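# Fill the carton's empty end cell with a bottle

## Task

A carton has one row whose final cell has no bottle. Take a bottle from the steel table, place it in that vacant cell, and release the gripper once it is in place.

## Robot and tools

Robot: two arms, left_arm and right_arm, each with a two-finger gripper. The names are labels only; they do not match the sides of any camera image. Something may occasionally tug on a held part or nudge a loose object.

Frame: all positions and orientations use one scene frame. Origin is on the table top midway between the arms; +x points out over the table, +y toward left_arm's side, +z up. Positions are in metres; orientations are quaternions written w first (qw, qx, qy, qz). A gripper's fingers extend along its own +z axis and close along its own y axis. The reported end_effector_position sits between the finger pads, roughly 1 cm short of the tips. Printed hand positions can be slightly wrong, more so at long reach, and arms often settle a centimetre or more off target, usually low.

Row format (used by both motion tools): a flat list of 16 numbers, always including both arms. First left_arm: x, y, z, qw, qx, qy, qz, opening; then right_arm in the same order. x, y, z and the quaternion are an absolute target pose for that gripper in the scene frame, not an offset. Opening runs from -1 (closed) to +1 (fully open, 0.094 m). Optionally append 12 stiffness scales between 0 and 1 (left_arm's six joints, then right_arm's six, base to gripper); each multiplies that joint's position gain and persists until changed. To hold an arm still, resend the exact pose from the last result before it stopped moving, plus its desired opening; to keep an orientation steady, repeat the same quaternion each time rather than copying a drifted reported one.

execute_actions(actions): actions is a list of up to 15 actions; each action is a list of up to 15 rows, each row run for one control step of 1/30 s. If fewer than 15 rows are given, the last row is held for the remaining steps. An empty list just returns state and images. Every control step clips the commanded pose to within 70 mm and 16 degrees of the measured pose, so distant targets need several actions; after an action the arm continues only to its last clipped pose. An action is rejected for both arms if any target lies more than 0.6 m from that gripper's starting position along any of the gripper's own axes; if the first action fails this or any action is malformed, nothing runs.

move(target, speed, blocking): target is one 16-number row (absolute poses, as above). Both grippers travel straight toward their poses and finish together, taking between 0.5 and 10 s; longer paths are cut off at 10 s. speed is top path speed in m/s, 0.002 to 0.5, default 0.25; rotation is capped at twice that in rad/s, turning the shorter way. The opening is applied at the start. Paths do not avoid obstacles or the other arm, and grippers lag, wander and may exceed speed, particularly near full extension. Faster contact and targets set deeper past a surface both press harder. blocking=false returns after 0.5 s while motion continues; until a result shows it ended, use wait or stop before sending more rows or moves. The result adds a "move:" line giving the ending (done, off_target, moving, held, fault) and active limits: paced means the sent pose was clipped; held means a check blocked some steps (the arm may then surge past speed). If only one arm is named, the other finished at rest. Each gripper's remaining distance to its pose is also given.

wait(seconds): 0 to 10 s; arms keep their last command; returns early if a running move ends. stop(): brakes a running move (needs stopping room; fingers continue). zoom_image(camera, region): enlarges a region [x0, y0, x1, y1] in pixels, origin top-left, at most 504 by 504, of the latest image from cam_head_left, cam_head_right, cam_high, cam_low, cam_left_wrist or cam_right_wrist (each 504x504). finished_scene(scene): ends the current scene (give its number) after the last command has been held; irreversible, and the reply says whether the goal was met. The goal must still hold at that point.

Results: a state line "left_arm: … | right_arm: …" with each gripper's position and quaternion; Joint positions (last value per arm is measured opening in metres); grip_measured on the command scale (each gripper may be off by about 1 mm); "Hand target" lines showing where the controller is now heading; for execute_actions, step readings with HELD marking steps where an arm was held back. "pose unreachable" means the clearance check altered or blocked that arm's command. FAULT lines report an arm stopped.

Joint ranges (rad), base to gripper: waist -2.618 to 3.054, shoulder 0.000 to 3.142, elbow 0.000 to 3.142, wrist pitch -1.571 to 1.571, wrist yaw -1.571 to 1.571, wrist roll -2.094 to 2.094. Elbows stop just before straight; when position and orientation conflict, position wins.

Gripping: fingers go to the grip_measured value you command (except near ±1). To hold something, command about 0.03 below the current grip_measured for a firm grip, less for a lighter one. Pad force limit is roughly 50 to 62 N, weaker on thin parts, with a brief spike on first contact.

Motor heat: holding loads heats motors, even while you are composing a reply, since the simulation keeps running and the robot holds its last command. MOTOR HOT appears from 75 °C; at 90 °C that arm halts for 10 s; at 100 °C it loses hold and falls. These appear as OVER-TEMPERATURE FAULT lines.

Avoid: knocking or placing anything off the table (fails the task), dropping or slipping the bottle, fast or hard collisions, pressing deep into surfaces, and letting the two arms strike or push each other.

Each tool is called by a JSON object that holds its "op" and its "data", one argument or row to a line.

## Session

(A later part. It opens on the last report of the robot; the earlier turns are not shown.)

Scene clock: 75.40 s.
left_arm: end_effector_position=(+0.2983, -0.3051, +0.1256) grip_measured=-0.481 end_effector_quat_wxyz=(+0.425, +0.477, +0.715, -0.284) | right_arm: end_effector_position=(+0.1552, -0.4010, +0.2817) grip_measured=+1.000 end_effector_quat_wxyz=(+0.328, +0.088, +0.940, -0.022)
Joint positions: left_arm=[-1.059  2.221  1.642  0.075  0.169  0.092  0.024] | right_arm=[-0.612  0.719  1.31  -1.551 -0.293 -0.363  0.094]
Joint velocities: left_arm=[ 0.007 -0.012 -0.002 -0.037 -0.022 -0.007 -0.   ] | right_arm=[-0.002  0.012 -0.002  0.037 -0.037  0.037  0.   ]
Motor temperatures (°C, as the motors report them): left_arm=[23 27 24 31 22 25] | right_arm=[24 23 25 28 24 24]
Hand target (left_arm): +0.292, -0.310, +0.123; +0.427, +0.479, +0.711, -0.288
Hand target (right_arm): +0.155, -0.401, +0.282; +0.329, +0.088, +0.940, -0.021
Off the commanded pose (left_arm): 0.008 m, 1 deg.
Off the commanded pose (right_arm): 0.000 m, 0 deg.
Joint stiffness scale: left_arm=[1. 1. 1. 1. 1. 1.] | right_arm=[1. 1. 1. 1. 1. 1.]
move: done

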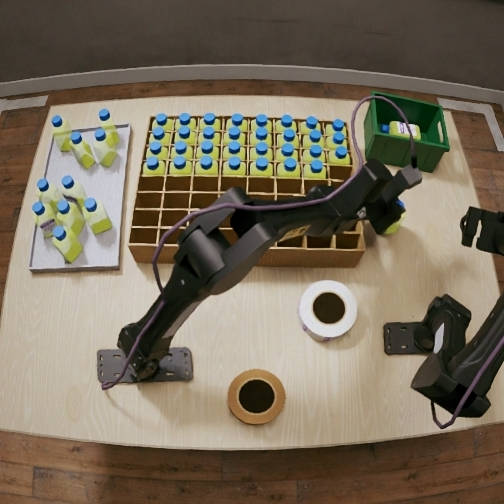

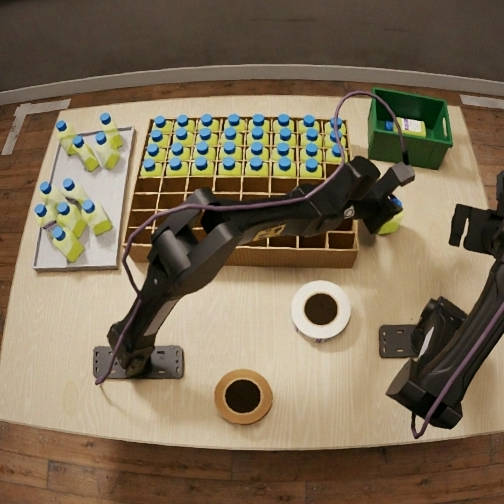

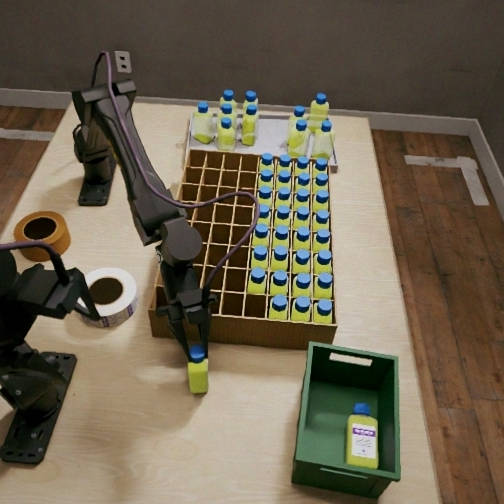

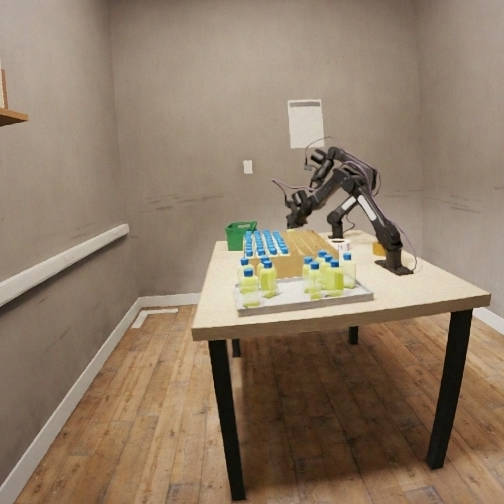

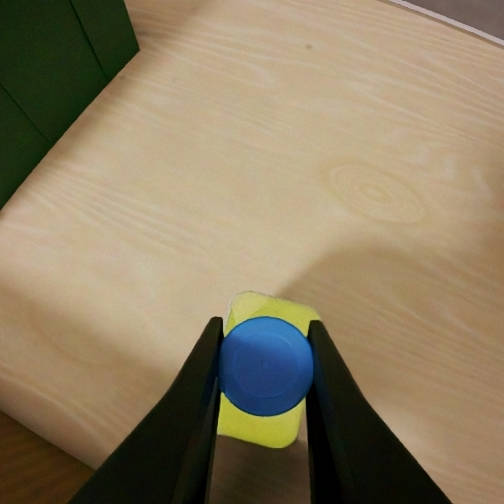

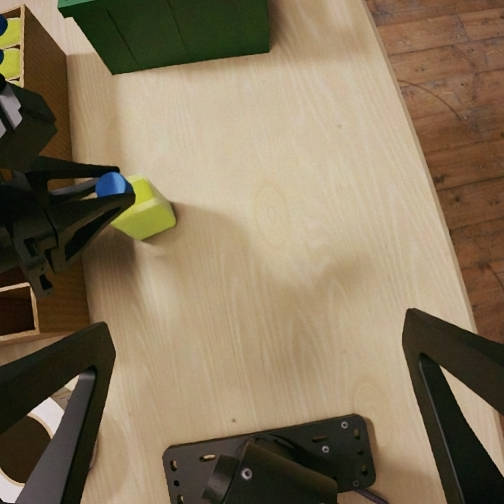

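{"op": "move", "data": {
  "target": [0.292, -0.31, 0.116, 0.4269, 0.4793, 0.7106, -0.2880, -0.52, 0.1553, -0.4008, 0.2818, 0.329, 0.088, 0.940, -0.021, 1],
  "speed": 0.03
}}

{"op": "zoom_image", "data": {
  "camera": "cam_high",
  "region": [130, 270, 290, 410]
}}

Scene clock: 76.57 s.
left_arm: end_effector_position=(+0.2989, -0.3059, +0.1247) grip_measured=-0.481 end_effector_quat_wxyz=(+0.431, +0.476, +0.711, -0.287) | right_arm: end_effector_position=(+0.1552, -0.4010, +0.2817) grip_measured=+1.000 end_effector_quat_wxyz=(+0.328, +0.088, +0.940, -0.022)
Joint positions: left_arm=[-1.059  2.224  1.63   0.104  0.169  0.092  0.024] | right_arm=[-0.612  0.719  1.31  -1.551 -0.293 -0.363  0.094]
Joint velocities: left_arm=[-0.002  0.002 -0.007  0.007  0.037  0.066 -0.   ] | right_arm=[ 0.002  0.002  0.027 -0.007 -0.095  0.022  0.   ]
Motor temperatures (°C, as the motors report them): left_arm=[23 28 24 31 22 25] | right_arm=[24 23 25 28 24 24]
Hand target (left_arm): +0.292, -0.310, +0.116; +0.427, +0.479, +0.711, -0.288
Hand target (right_arm): +0.155, -0.401, +0.282; +0.329, +0.088, +0.940, -0.021
Off the commanded pose (left_arm): 0.012 m, 1 deg.
Off the commanded pose (right_arm): 0.000 m, 0 deg.
Joint stiffness scale: left_arm=[1. 1. 1. 1. 1. 1.] | right_arm=[1. 1. 1. 1. 1. 1.]
move: off_target (left_arm)

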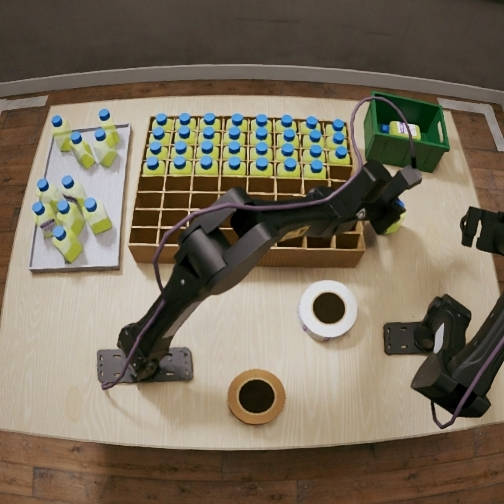

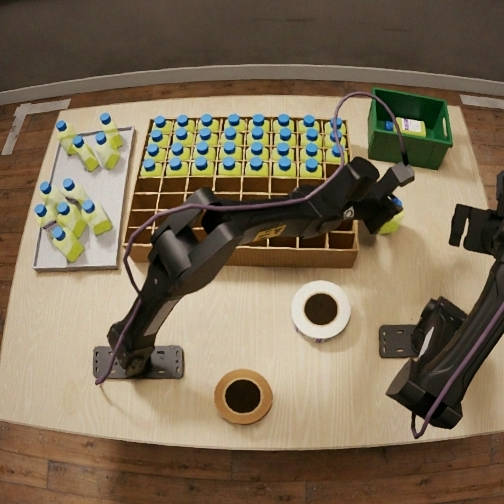

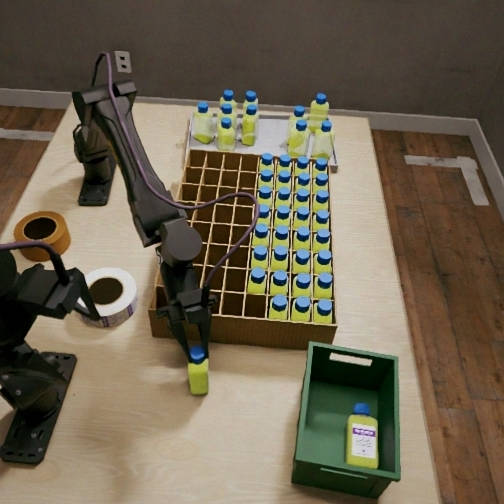

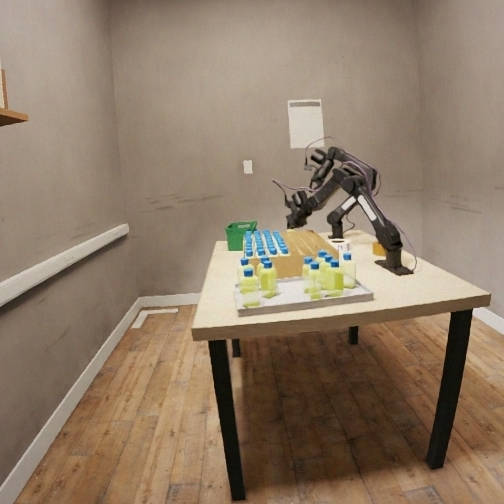

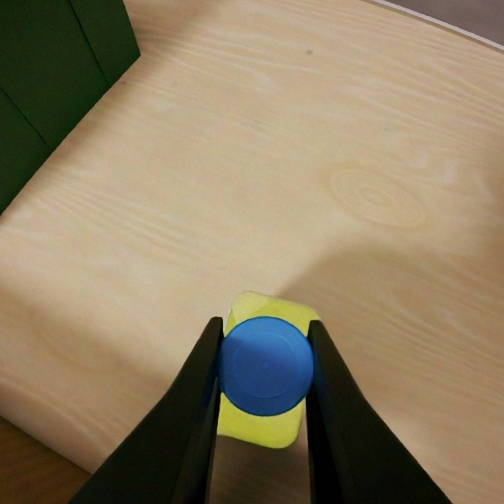

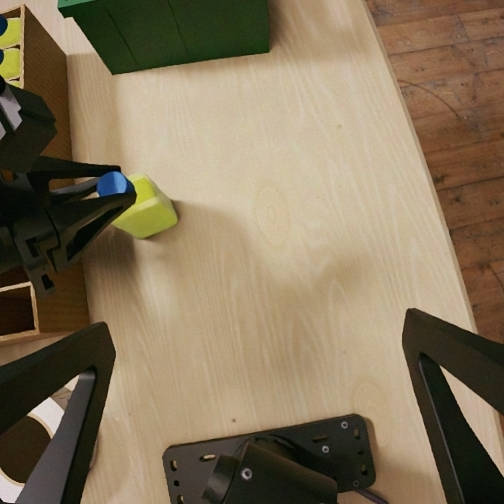

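Region (130, 270, 290, 410) of cam_high's 504x504 image, scaled by 3.150, with more detail than that image has; it fills the top 441 rows of this view, and the rest is white.

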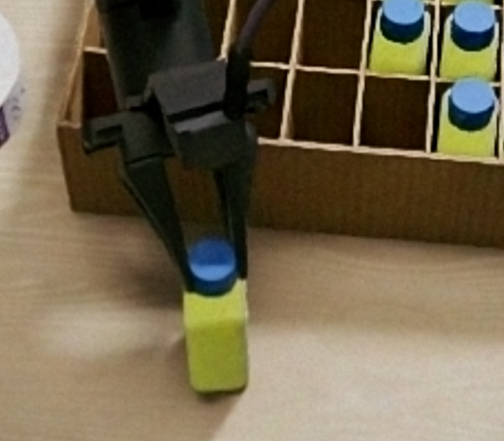

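{"op": "move", "data": {
  "target": [0.292, -0.31, 0.124, 0.4269, 0.4793, 0.7106, -0.2880, 0.1, 0.1553, -0.4008, 0.2818, 0.329, 0.088, 0.940, -0.021, 1],
  "speed": 0.03
}}

{"op": "move", "data": {
  "target": [0.27, -0.25, 0.22, 0.4269, 0.4793, 0.7106, -0.2880, 0.1, 0.1553, -0.4008, 0.2818, 0.329, 0.088, 0.940, -0.021, 1],
  "speed": 0.15
}}

Scene clock: 78.00 s.
left_arm: end_effector_position=(+0.2993, -0.3066, +0.1254) grip_measured=+0.098 end_effector_quat_wxyz=(+0.433, +0.475, +0.710, -0.287) | right_arm: end_effector_position=(+0.1552, -0.4010, +0.2817) grip_measured=+1.000 end_effector_quat_wxyz=(+0.328, +0.088, +0.940, -0.022)
Joint positions: left_arm=[-1.059  2.226  1.63   0.11   0.169  0.092  0.052] | right_arm=[-0.612  0.719  1.31  -1.551 -0.293 -0.363  0.094]
Joint velocities: left_arm=[ 0.002 -0.007 -0.007 -0.081 -0.022  0.007  0.   ] | right_arm=[ 0.012 -0.007  0.012  0.007 -0.022 -0.022  0.   ]
Motor temperatures (°C, as the motors report them): left_arm=[23 28 24 31 22 25] | right_arm=[24 23 25 28 24 24]
Hand target (left_arm): +0.292, -0.310, +0.124; +0.427, +0.479, +0.711, -0.288
Hand target (right_arm): +0.155, -0.401, +0.282; +0.329, +0.088, +0.940, -0.021
Off the commanded pose (left_arm): 0.008 m, 1 deg.
Off the commanded pose (right_arm): 0.000 m, 0 deg.
Joint stiffness scale: left_arm=[1. 1. 1. 1. 1. 1.] | right_arm=[1. 1. 1. 1. 1. 1.]
move: done

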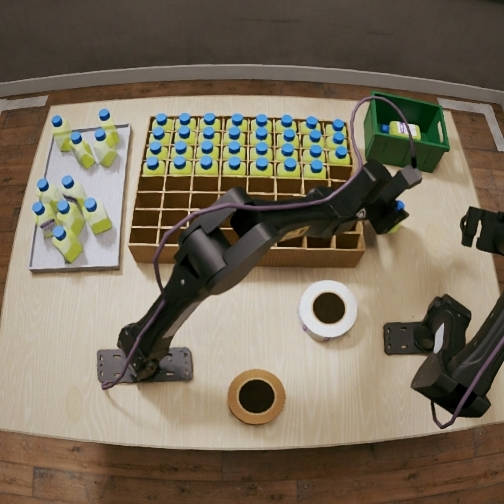

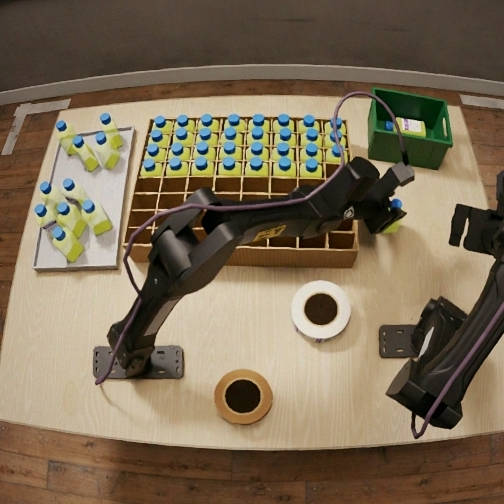

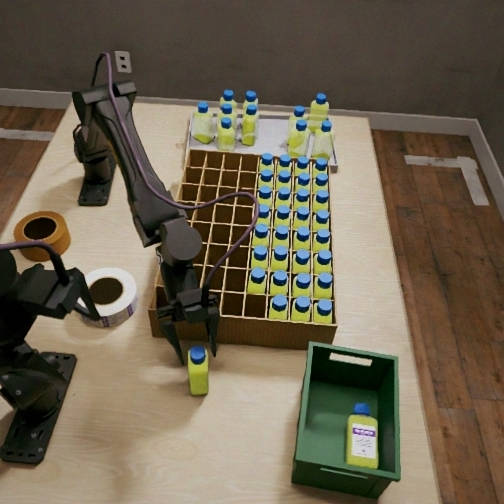

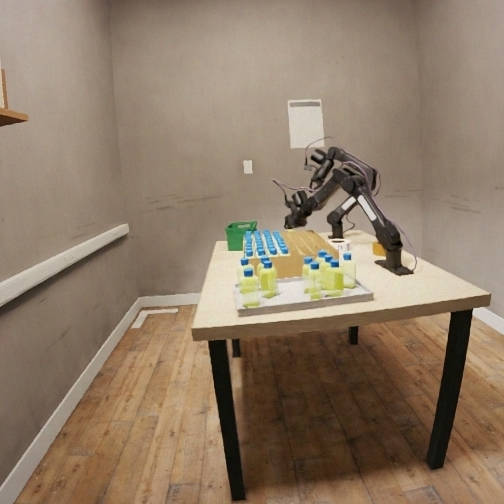

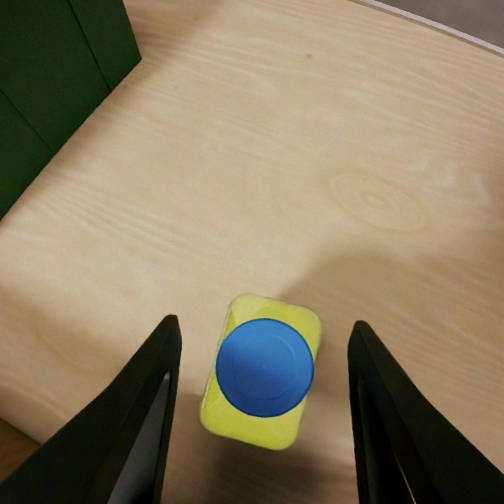

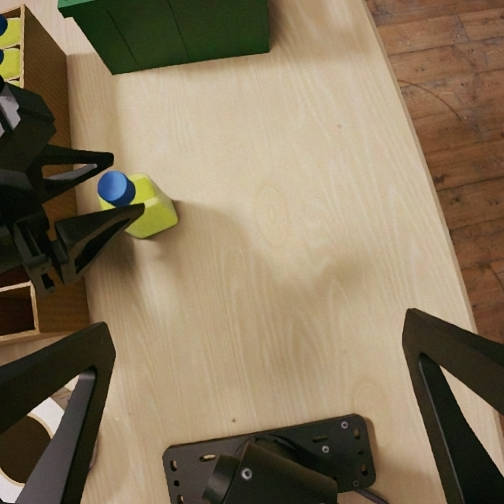

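Scene clock: 79.37 s.
left_arm: end_effector_position=(+0.2681, -0.2563, +0.2309) grip_measured=+0.098 end_effector_quat_wxyz=(+0.443, +0.475, +0.701, -0.294) | right_arm: end_effector_position=(+0.1552, -0.4010, +0.2817) grip_measured=+1.000 end_effector_quat_wxyz=(+0.328, +0.088, +0.940, -0.022)
Joint positions: left_arm=[-1.052  1.897  1.541 -0.102  0.184  0.099  0.052] | right_arm=[-0.612  0.719  1.31  -1.551 -0.293 -0.363  0.094]
Joint velocities: left_arm=[-0.022 -0.002 -0.012 -0.037  0.022 -0.007 -0.   ] | right_arm=[ 0.017 -0.012 -0.017 -0.037  0.007 -0.022  0.   ]
Motor temperatures (°C, as the motors report them): left_arm=[23 28 24 31 22 25] | right_arm=[24 23 25 28 24 24]
Hand target (left_arm): +0.268, -0.249, +0.219; +0.427, +0.479, +0.711, -0.288
Hand target (right_arm): +0.155, -0.401, +0.282; +0.329, +0.088, +0.940, -0.021
Off the commanded pose (left_arm): 0.013 m, 2 deg.
Off the commanded pose (right_arm): 0.000 m, 0 deg.
Joint stiffness scale: left_arm=[1. 1. 1. 1. 1. 1.] | right_arm=[1. 1. 1. 1. 1. 1.]
move: off_target (left_arm)

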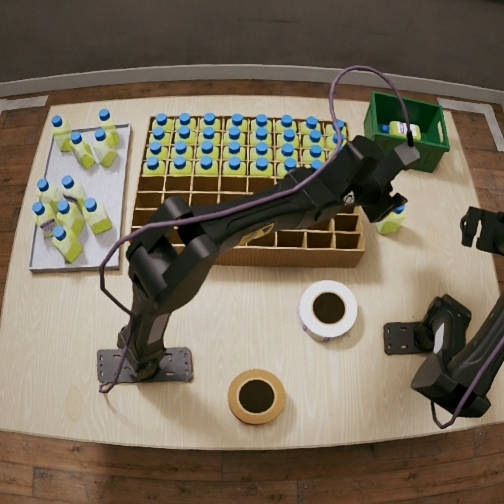

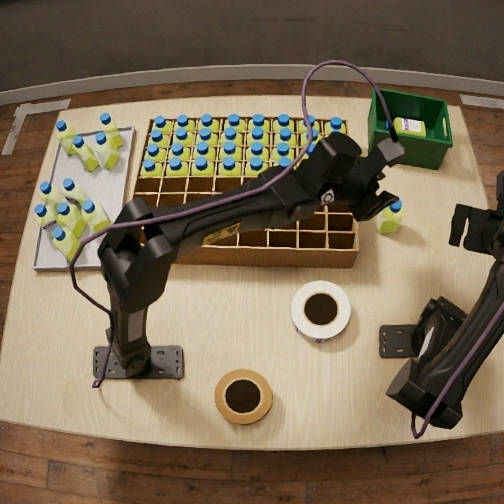

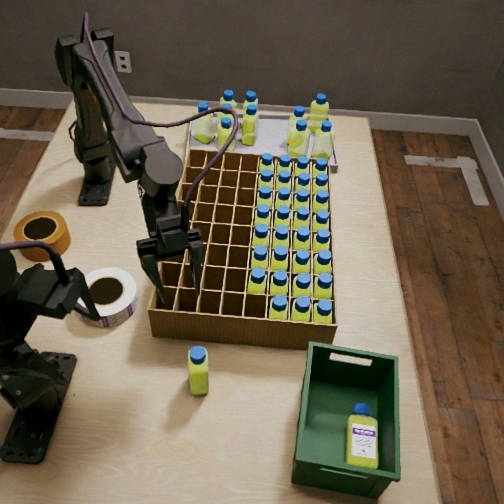

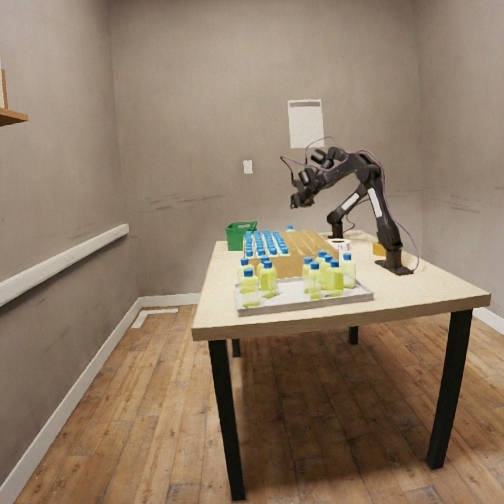

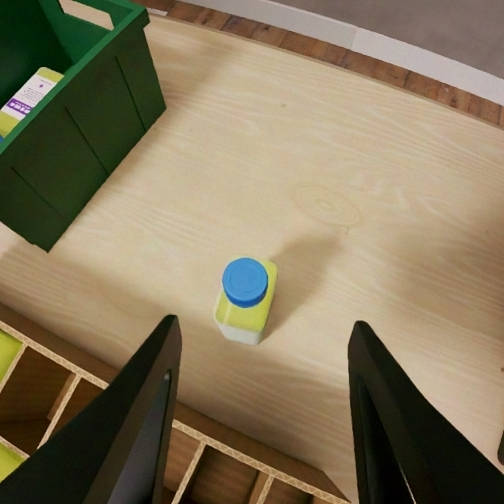

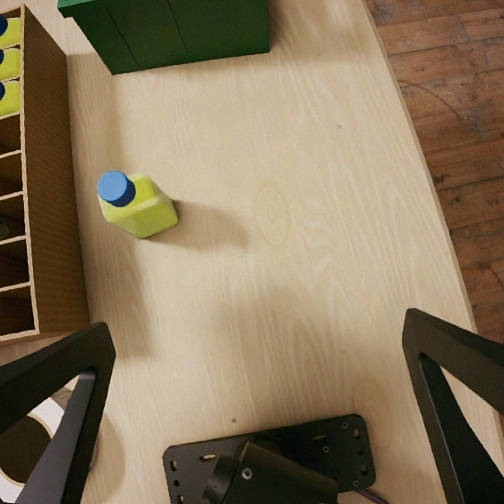

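{"op": "move", "data": {
  "target": [0.33, 0.30, 0.27, 0.4924, -0.1504, 0.8529, 0.0868, 0.1, 0.299, -0.306, 0.195, 0.2531, -0.2008, 0.9448, 0.0538, 0.3],
  "speed": 0.3
}}

Scene clock: 84.87 s.
left_arm: end_effector_position=(+0.3217, +0.2986, +0.2657) grip_measured=+0.098 end_effector_quat_wxyz=(+0.502, -0.145, +0.847, +0.095) | right_arm: end_effector_position=(+0.2973, -0.3110, +0.1950) grip_measured=+0.302 end_effector_quat_wxyz=(+0.249, -0.188, +0.948, +0.058)
Joint positions: left_arm=[-0.053  1.064  0.969 -0.427 -0.294 -0.147  0.052] | right_arm=[ 0.118  1.173  1.132 -1.039 -0.163 -0.263  0.061]
Joint velocities: left_arm=[ 0.002  0.007 -0.007 -0.007 -0.007 -0.081  0.   ] | right_arm=[-0.002 -0.012 -0.002 -0.051  0.022 -0.081 -0.   ]
Motor temperatures (°C, as the motors report them): left_arm=[23 28 24 31 22 25] | right_arm=[24 23 25 28 24 24]
Hand target (left_arm): +0.322, +0.301, +0.266; +0.497, -0.144, +0.850, +0.097
Hand target (right_arm): +0.301, -0.306, +0.196; +0.254, -0.197, +0.945, +0.064
Off the commanded pose (left_arm): 0.009 m, 2 deg.
Off the commanded pose (right_arm): 0.005 m, 2 deg.
Joint stiffness scale: left_arm=[1. 1. 1. 1. 1. 1.] | right_arm=[1. 1. 1. 1. 1. 1.]
move: done

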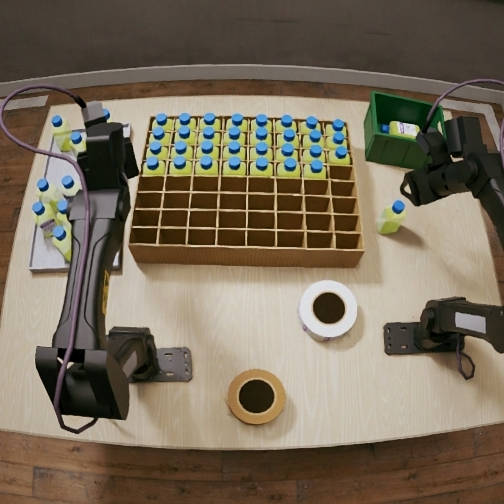

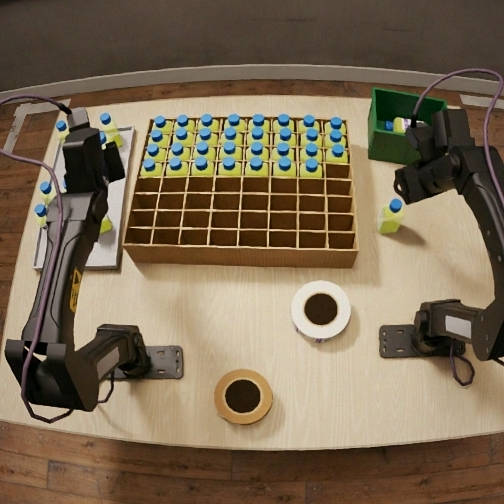

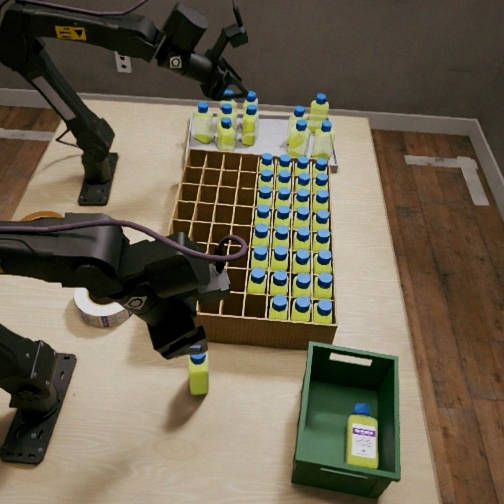

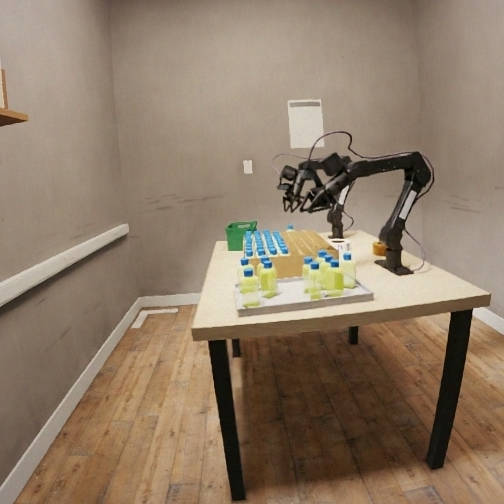

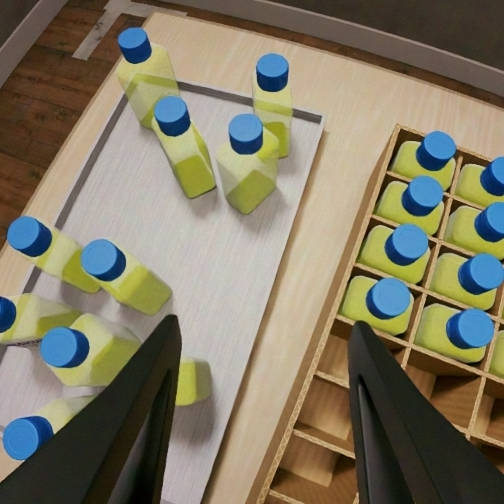

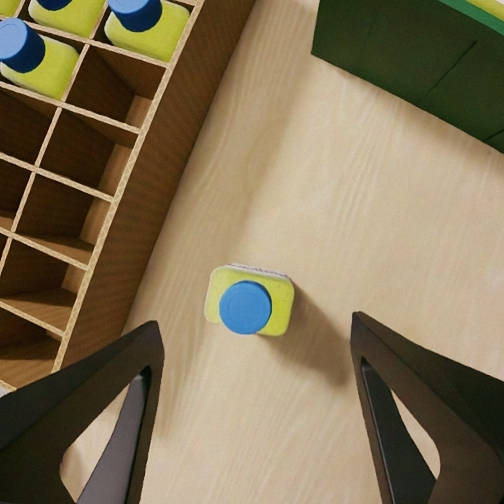

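{"op": "move", "data": {
  "target": [0.293, -0.304, 0.124, 0.2531, -0.2008, 0.9448, 0.0538, 0.3, 0.293, -0.304, 0.124, 0.2531, -0.2008, 0.9448, 0.0538, 0.3],
  "speed": 0.002,
  "blocking": false
}}

Scene clock: 86.90 s.
left_arm: end_effector_position=(+0.3223, +0.2985, +0.2667) grip_measured=+0.298 end_effector_quat_wxyz=(+0.504, -0.145, +0.846, +0.095) | right_arm: end_effector_position=(+0.2976, -0.3108, +0.1952) grip_measured=+0.302 end_effector_quat_wxyz=(+0.249, -0.189, +0.948, +0.058)
Joint positions: left_arm=[-0.053  1.064  0.969 -0.422 -0.294 -0.147  0.061] | right_arm=[ 0.118  1.173  1.132 -1.037 -0.164 -0.265  0.061]
Joint velocities: left_arm=[-0.012  0.012  0.002 -0.051 -0.037 -0.037 -0.001] | right_arm=[-0.017 -0.007 -0.007 -0.007 -0.037 -0.007  0.001]
Motor temperatures (°C, as the motors report them): left_arm=[23 27 24 31 22 25] | right_arm=[24 23 25 28 24 24]
Hand target (left_arm): +0.322, +0.298, +0.265; +0.502, -0.145, +0.847, +0.095
Hand target (right_arm): +0.298, -0.311, +0.195; +0.249, -0.189, +0.948, +0.058
Off the commanded pose (left_arm): 0.620 m, 32 deg.
Off the commanded pose (right_arm): 0.072 m, 2 deg.
Joint stiffness scale: left_arm=[1. 1. 1. 1. 1. 1.] | right_arm=[1. 1. 1. 1. 1. 1.]
move: running

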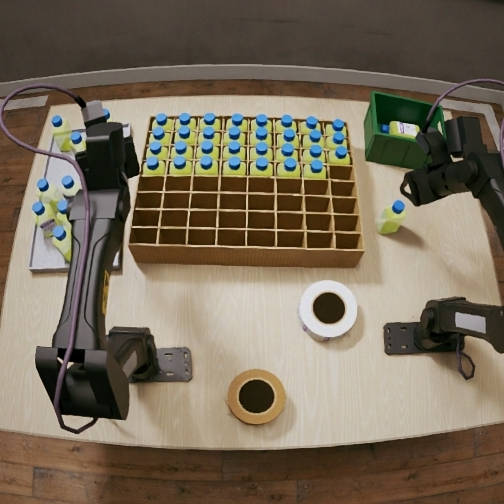

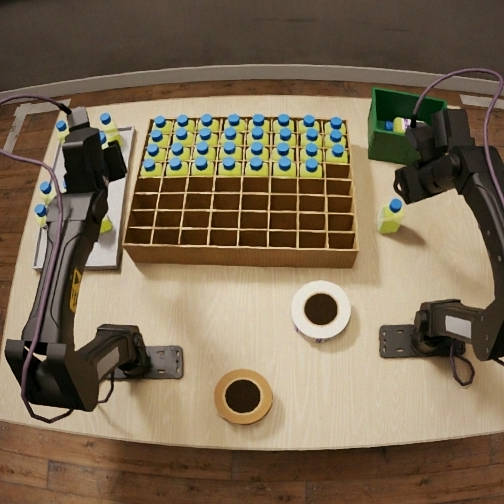

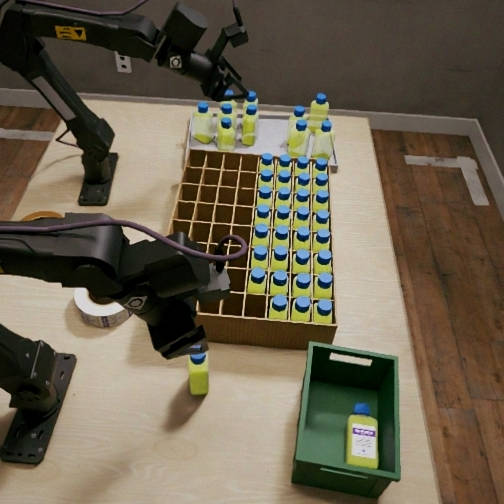

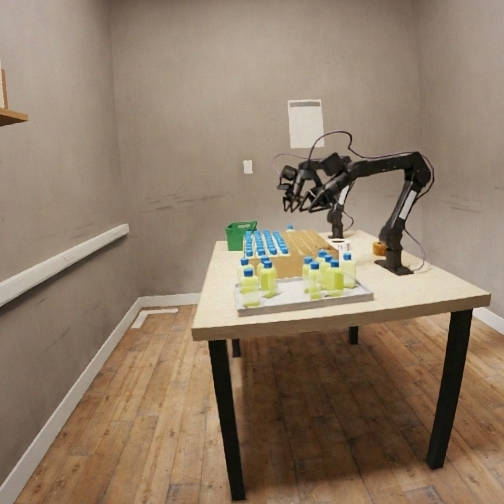

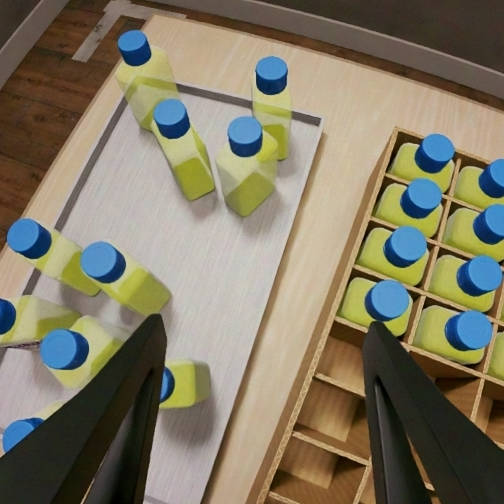

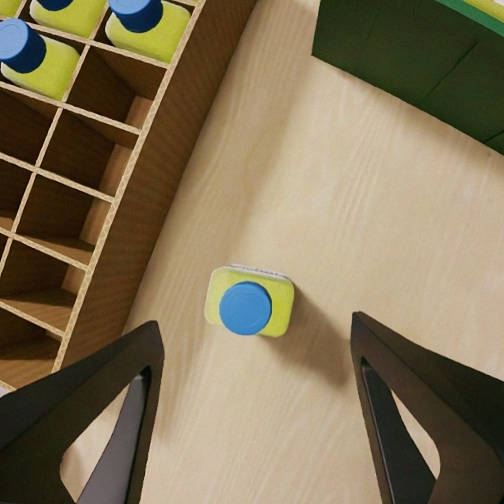

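That command was malformed (I put the right arm's target in the left arm's slot too). It was crawling at minimal speed, so nothing moved; stopping it now.

{"op": "stop", "data": {

}}

{"op": "move", "data": {
  "target": [0.3223, 0.2985, 0.2667, 0.504, -0.145, 0.846, 0.095, 0.3, 0.293, -0.304, 0.124, 0.2531, -0.2008, 0.9448, 0.0538, 0.3],
  "speed": 0.1
}}

Scene clock: 87.50 s.
left_arm: end_effector_position=(+0.3223, +0.2985, +0.2667) grip_measured=+0.298 end_effector_quat_wxyz=(+0.504, -0.145, +0.846, +0.095) | right_arm: end_effector_position=(+0.2976, -0.3108, +0.1952) grip_measured=+0.302 end_effector_quat_wxyz=(+0.249, -0.189, +0.948, +0.058)
Joint positions: left_arm=[-0.053  1.064  0.969 -0.422 -0.294 -0.147  0.061] | right_arm=[ 0.118  1.173  1.132 -1.037 -0.164 -0.265  0.061]
Joint velocities: left_arm=[-0.022 -0.012  0.002 -0.007 -0.051 -0.066 -0.   ] | right_arm=[-0.002  0.002 -0.007  0.066 -0.022  0.051 -0.001]
Motor temperatures (°C, as the motors report them): left_arm=[23 27 24 31 22 25] | right_arm=[24 23 25 28 24 24]
Hand target (left_arm): +0.322, +0.297, +0.265; +0.502, -0.145, +0.847, +0.095
Hand target (right_arm): +0.298, -0.311, +0.195; +0.249, -0.189, +0.948, +0.058
Off the commanded pose (left_arm): 0.620 m, 32 deg.
Off the commanded pose (right_arm): 0.072 m, 2 deg.
Joint stiffness scale: left_arm=[1. 1. 1. 1. 1. 1.] | right_arm=[1. 1. 1. 1. 1. 1.]
earlier move: stopped

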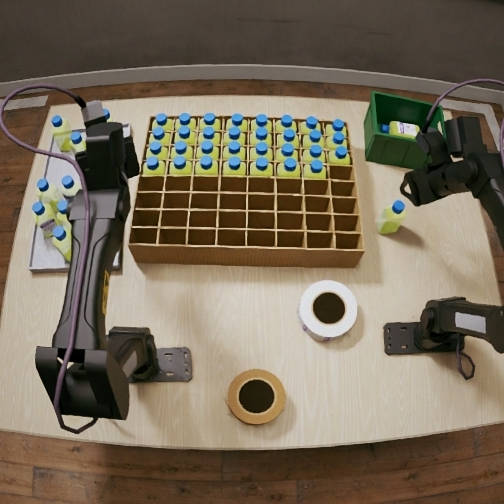

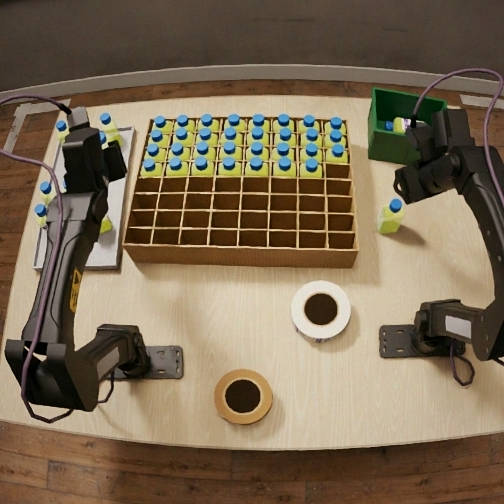

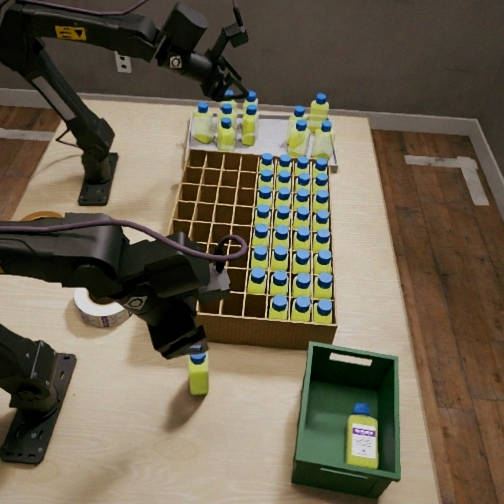

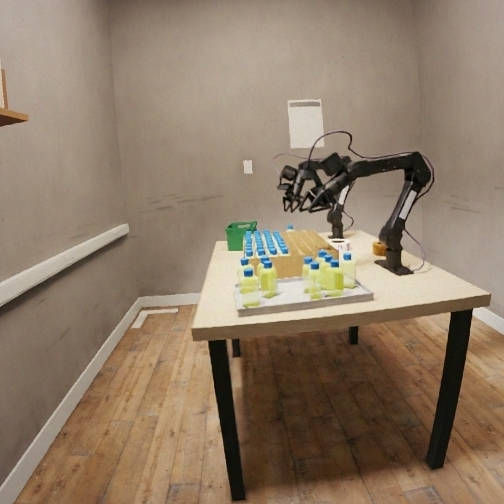

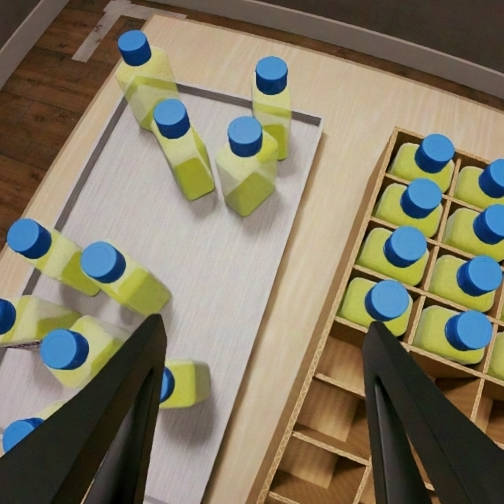

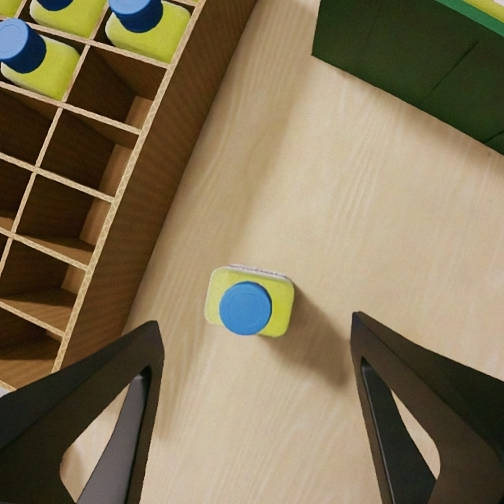

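Scene clock: 88.83 s.
left_arm: end_effector_position=(+0.3229, +0.2985, +0.2678) grip_measured=+0.298 end_effector_quat_wxyz=(+0.507, -0.145, +0.845, +0.095) | right_arm: end_effector_position=(+0.2940, -0.3046, +0.1176) grip_measured=+0.302 end_effector_quat_wxyz=(+0.235, -0.200, +0.949, +0.058)
Joint positions: left_arm=[-0.053  1.064  0.969 -0.416 -0.294 -0.147  0.061] | right_arm=[ 0.147  1.173  0.836 -0.769 -0.155 -0.262  0.061]
Joint velocities: left_arm=[ 0.007 -0.022 -0.002 -0.037 -0.037  0.095 -0.001] | right_arm=[-0.007 -0.017 -0.027 -0.037 -0.007  0.007  0.   ]
Motor temperatures (°C, as the motors report them): left_arm=[23 27 24 31 22 25] | right_arm=[24 23 25 28 24 24]
Hand target (left_arm): +0.322, +0.299, +0.267; +0.504, -0.145, +0.846, +0.095
Hand target (right_arm): +0.294, -0.304, +0.124; +0.253, -0.201, +0.945, +0.055
Off the commanded pose (left_arm): 0.001 m, 0 deg.
Off the commanded pose (right_arm): 0.007 m, 2 deg.
Joint stiffness scale: left_arm=[1. 1. 1. 1. 1. 1.] | right_arm=[1. 1. 1. 1. 1. 1.]
move: done

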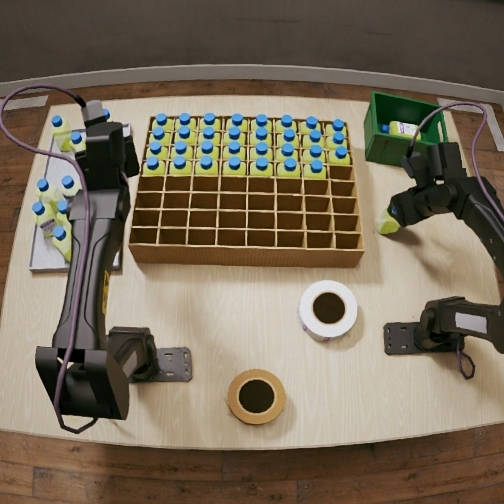

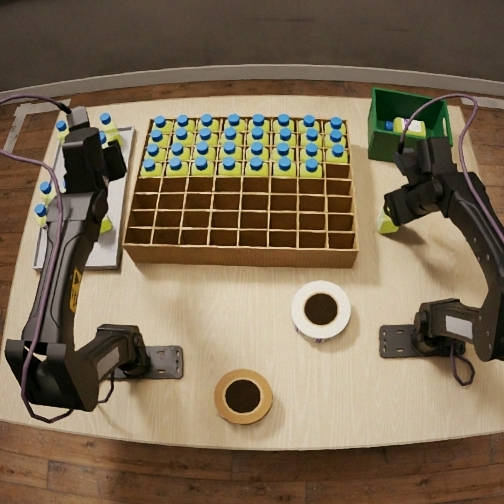

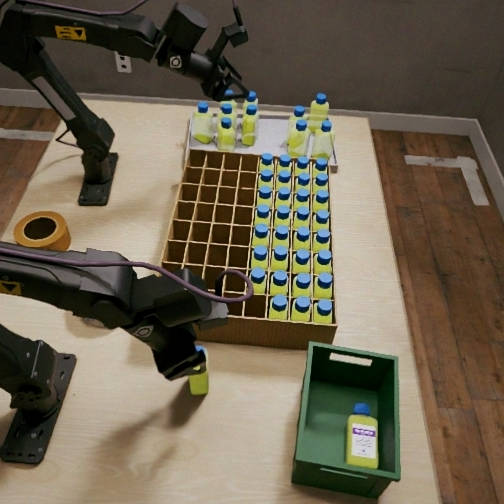

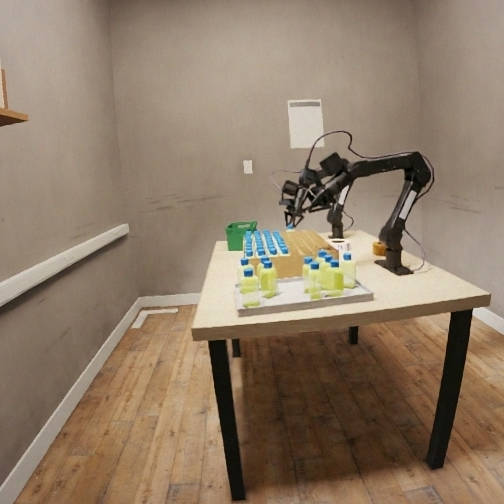

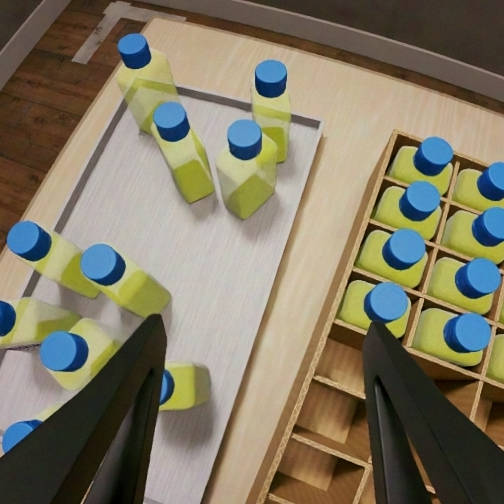

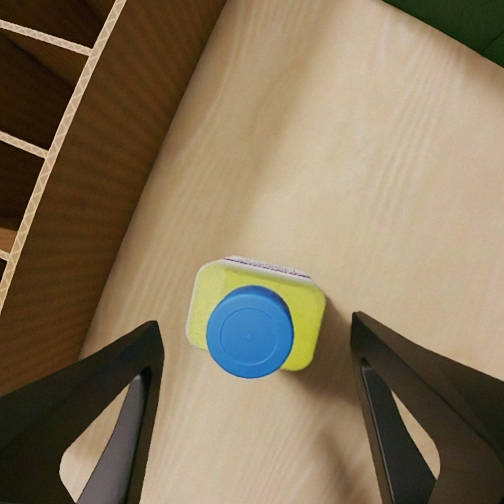

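{"op": "move", "data": {
  "target": [0.3223, 0.2985, 0.2667, 0.504, -0.145, 0.846, 0.095, 0.3, 0.302, -0.2985, 0.126, 0.2531, -0.2008, 0.9448, 0.0538, 0.1],
  "speed": 0.04
}}

Scene clock: 91.50 s.
left_arm: end_effector_position=(+0.3233, +0.2985, +0.2686) grip_measured=+0.298 end_effector_quat_wxyz=(+0.508, -0.145, +0.844, +0.095) | right_arm: end_effector_position=(+0.2947, -0.2999, +0.1183) grip_measured=+0.102 end_effector_quat_wxyz=(+0.237, -0.202, +0.948, +0.058)
Joint positions: left_arm=[-0.053  1.064  0.969 -0.413 -0.294 -0.147  0.061] | right_arm=[ 0.169  1.173  0.836 -0.761 -0.146 -0.246  0.052]
Joint velocities: left_arm=[ 0.002 -0.007 -0.007  0.007  0.007  0.051 -0.   ] | right_arm=[-0.002  0.012 -0.017  0.051  0.007 -0.051 -0.001]
Motor temperatures (°C, as the motors report them): left_arm=[23 27 24 31 22 25] | right_arm=[24 23 25 28 24 24]
Hand target (left_arm): +0.322, +0.298, +0.267; +0.504, -0.145, +0.846, +0.095
Hand target (right_arm): +0.301, -0.298, +0.126; +0.253, -0.201, +0.945, +0.054
Off the commanded pose (left_arm): 0.002 m, 1 deg.
Off the commanded pose (right_arm): 0.011 m, 2 deg.
Joint stiffness scale: left_arm=[1. 1. 1. 1. 1. 1.] | right_arm=[1. 1. 1. 1. 1. 1.]
move: off_target (right_arm)

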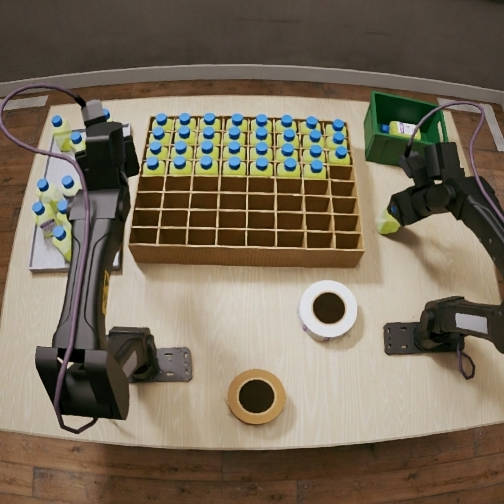

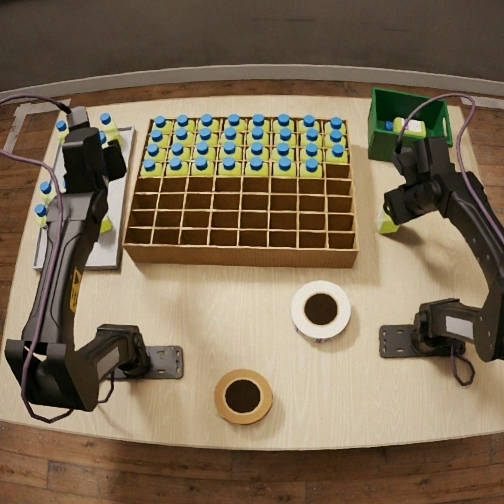

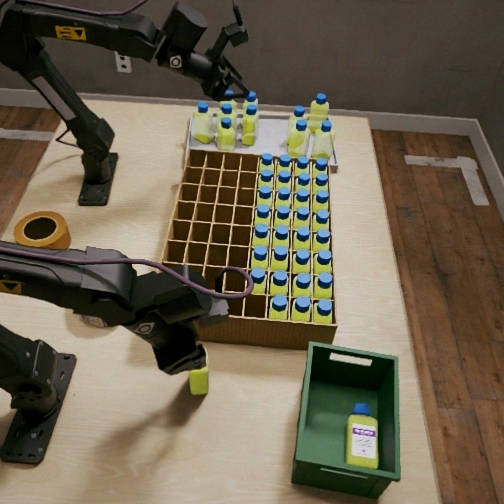

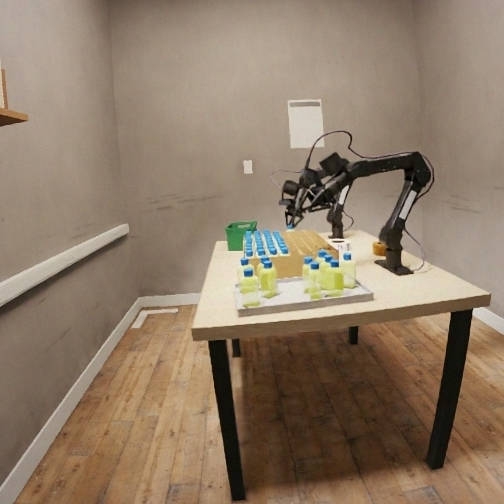

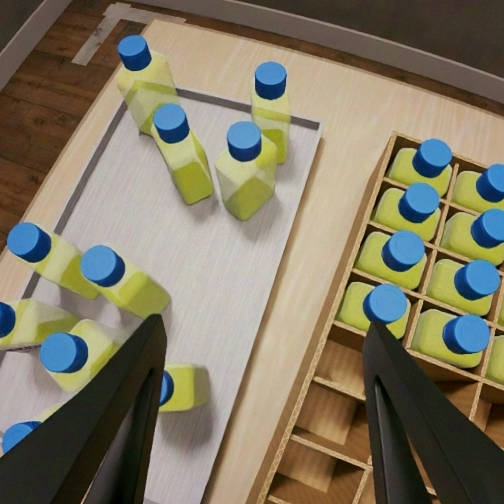

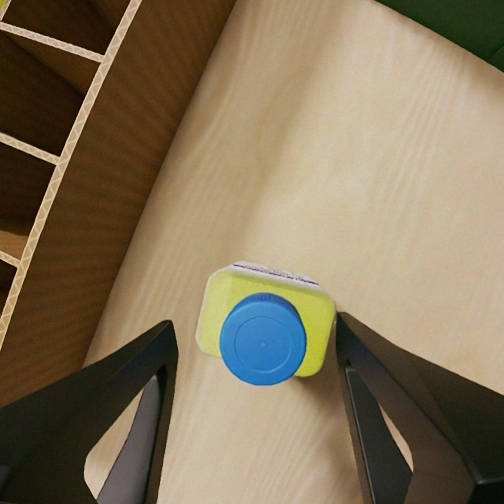

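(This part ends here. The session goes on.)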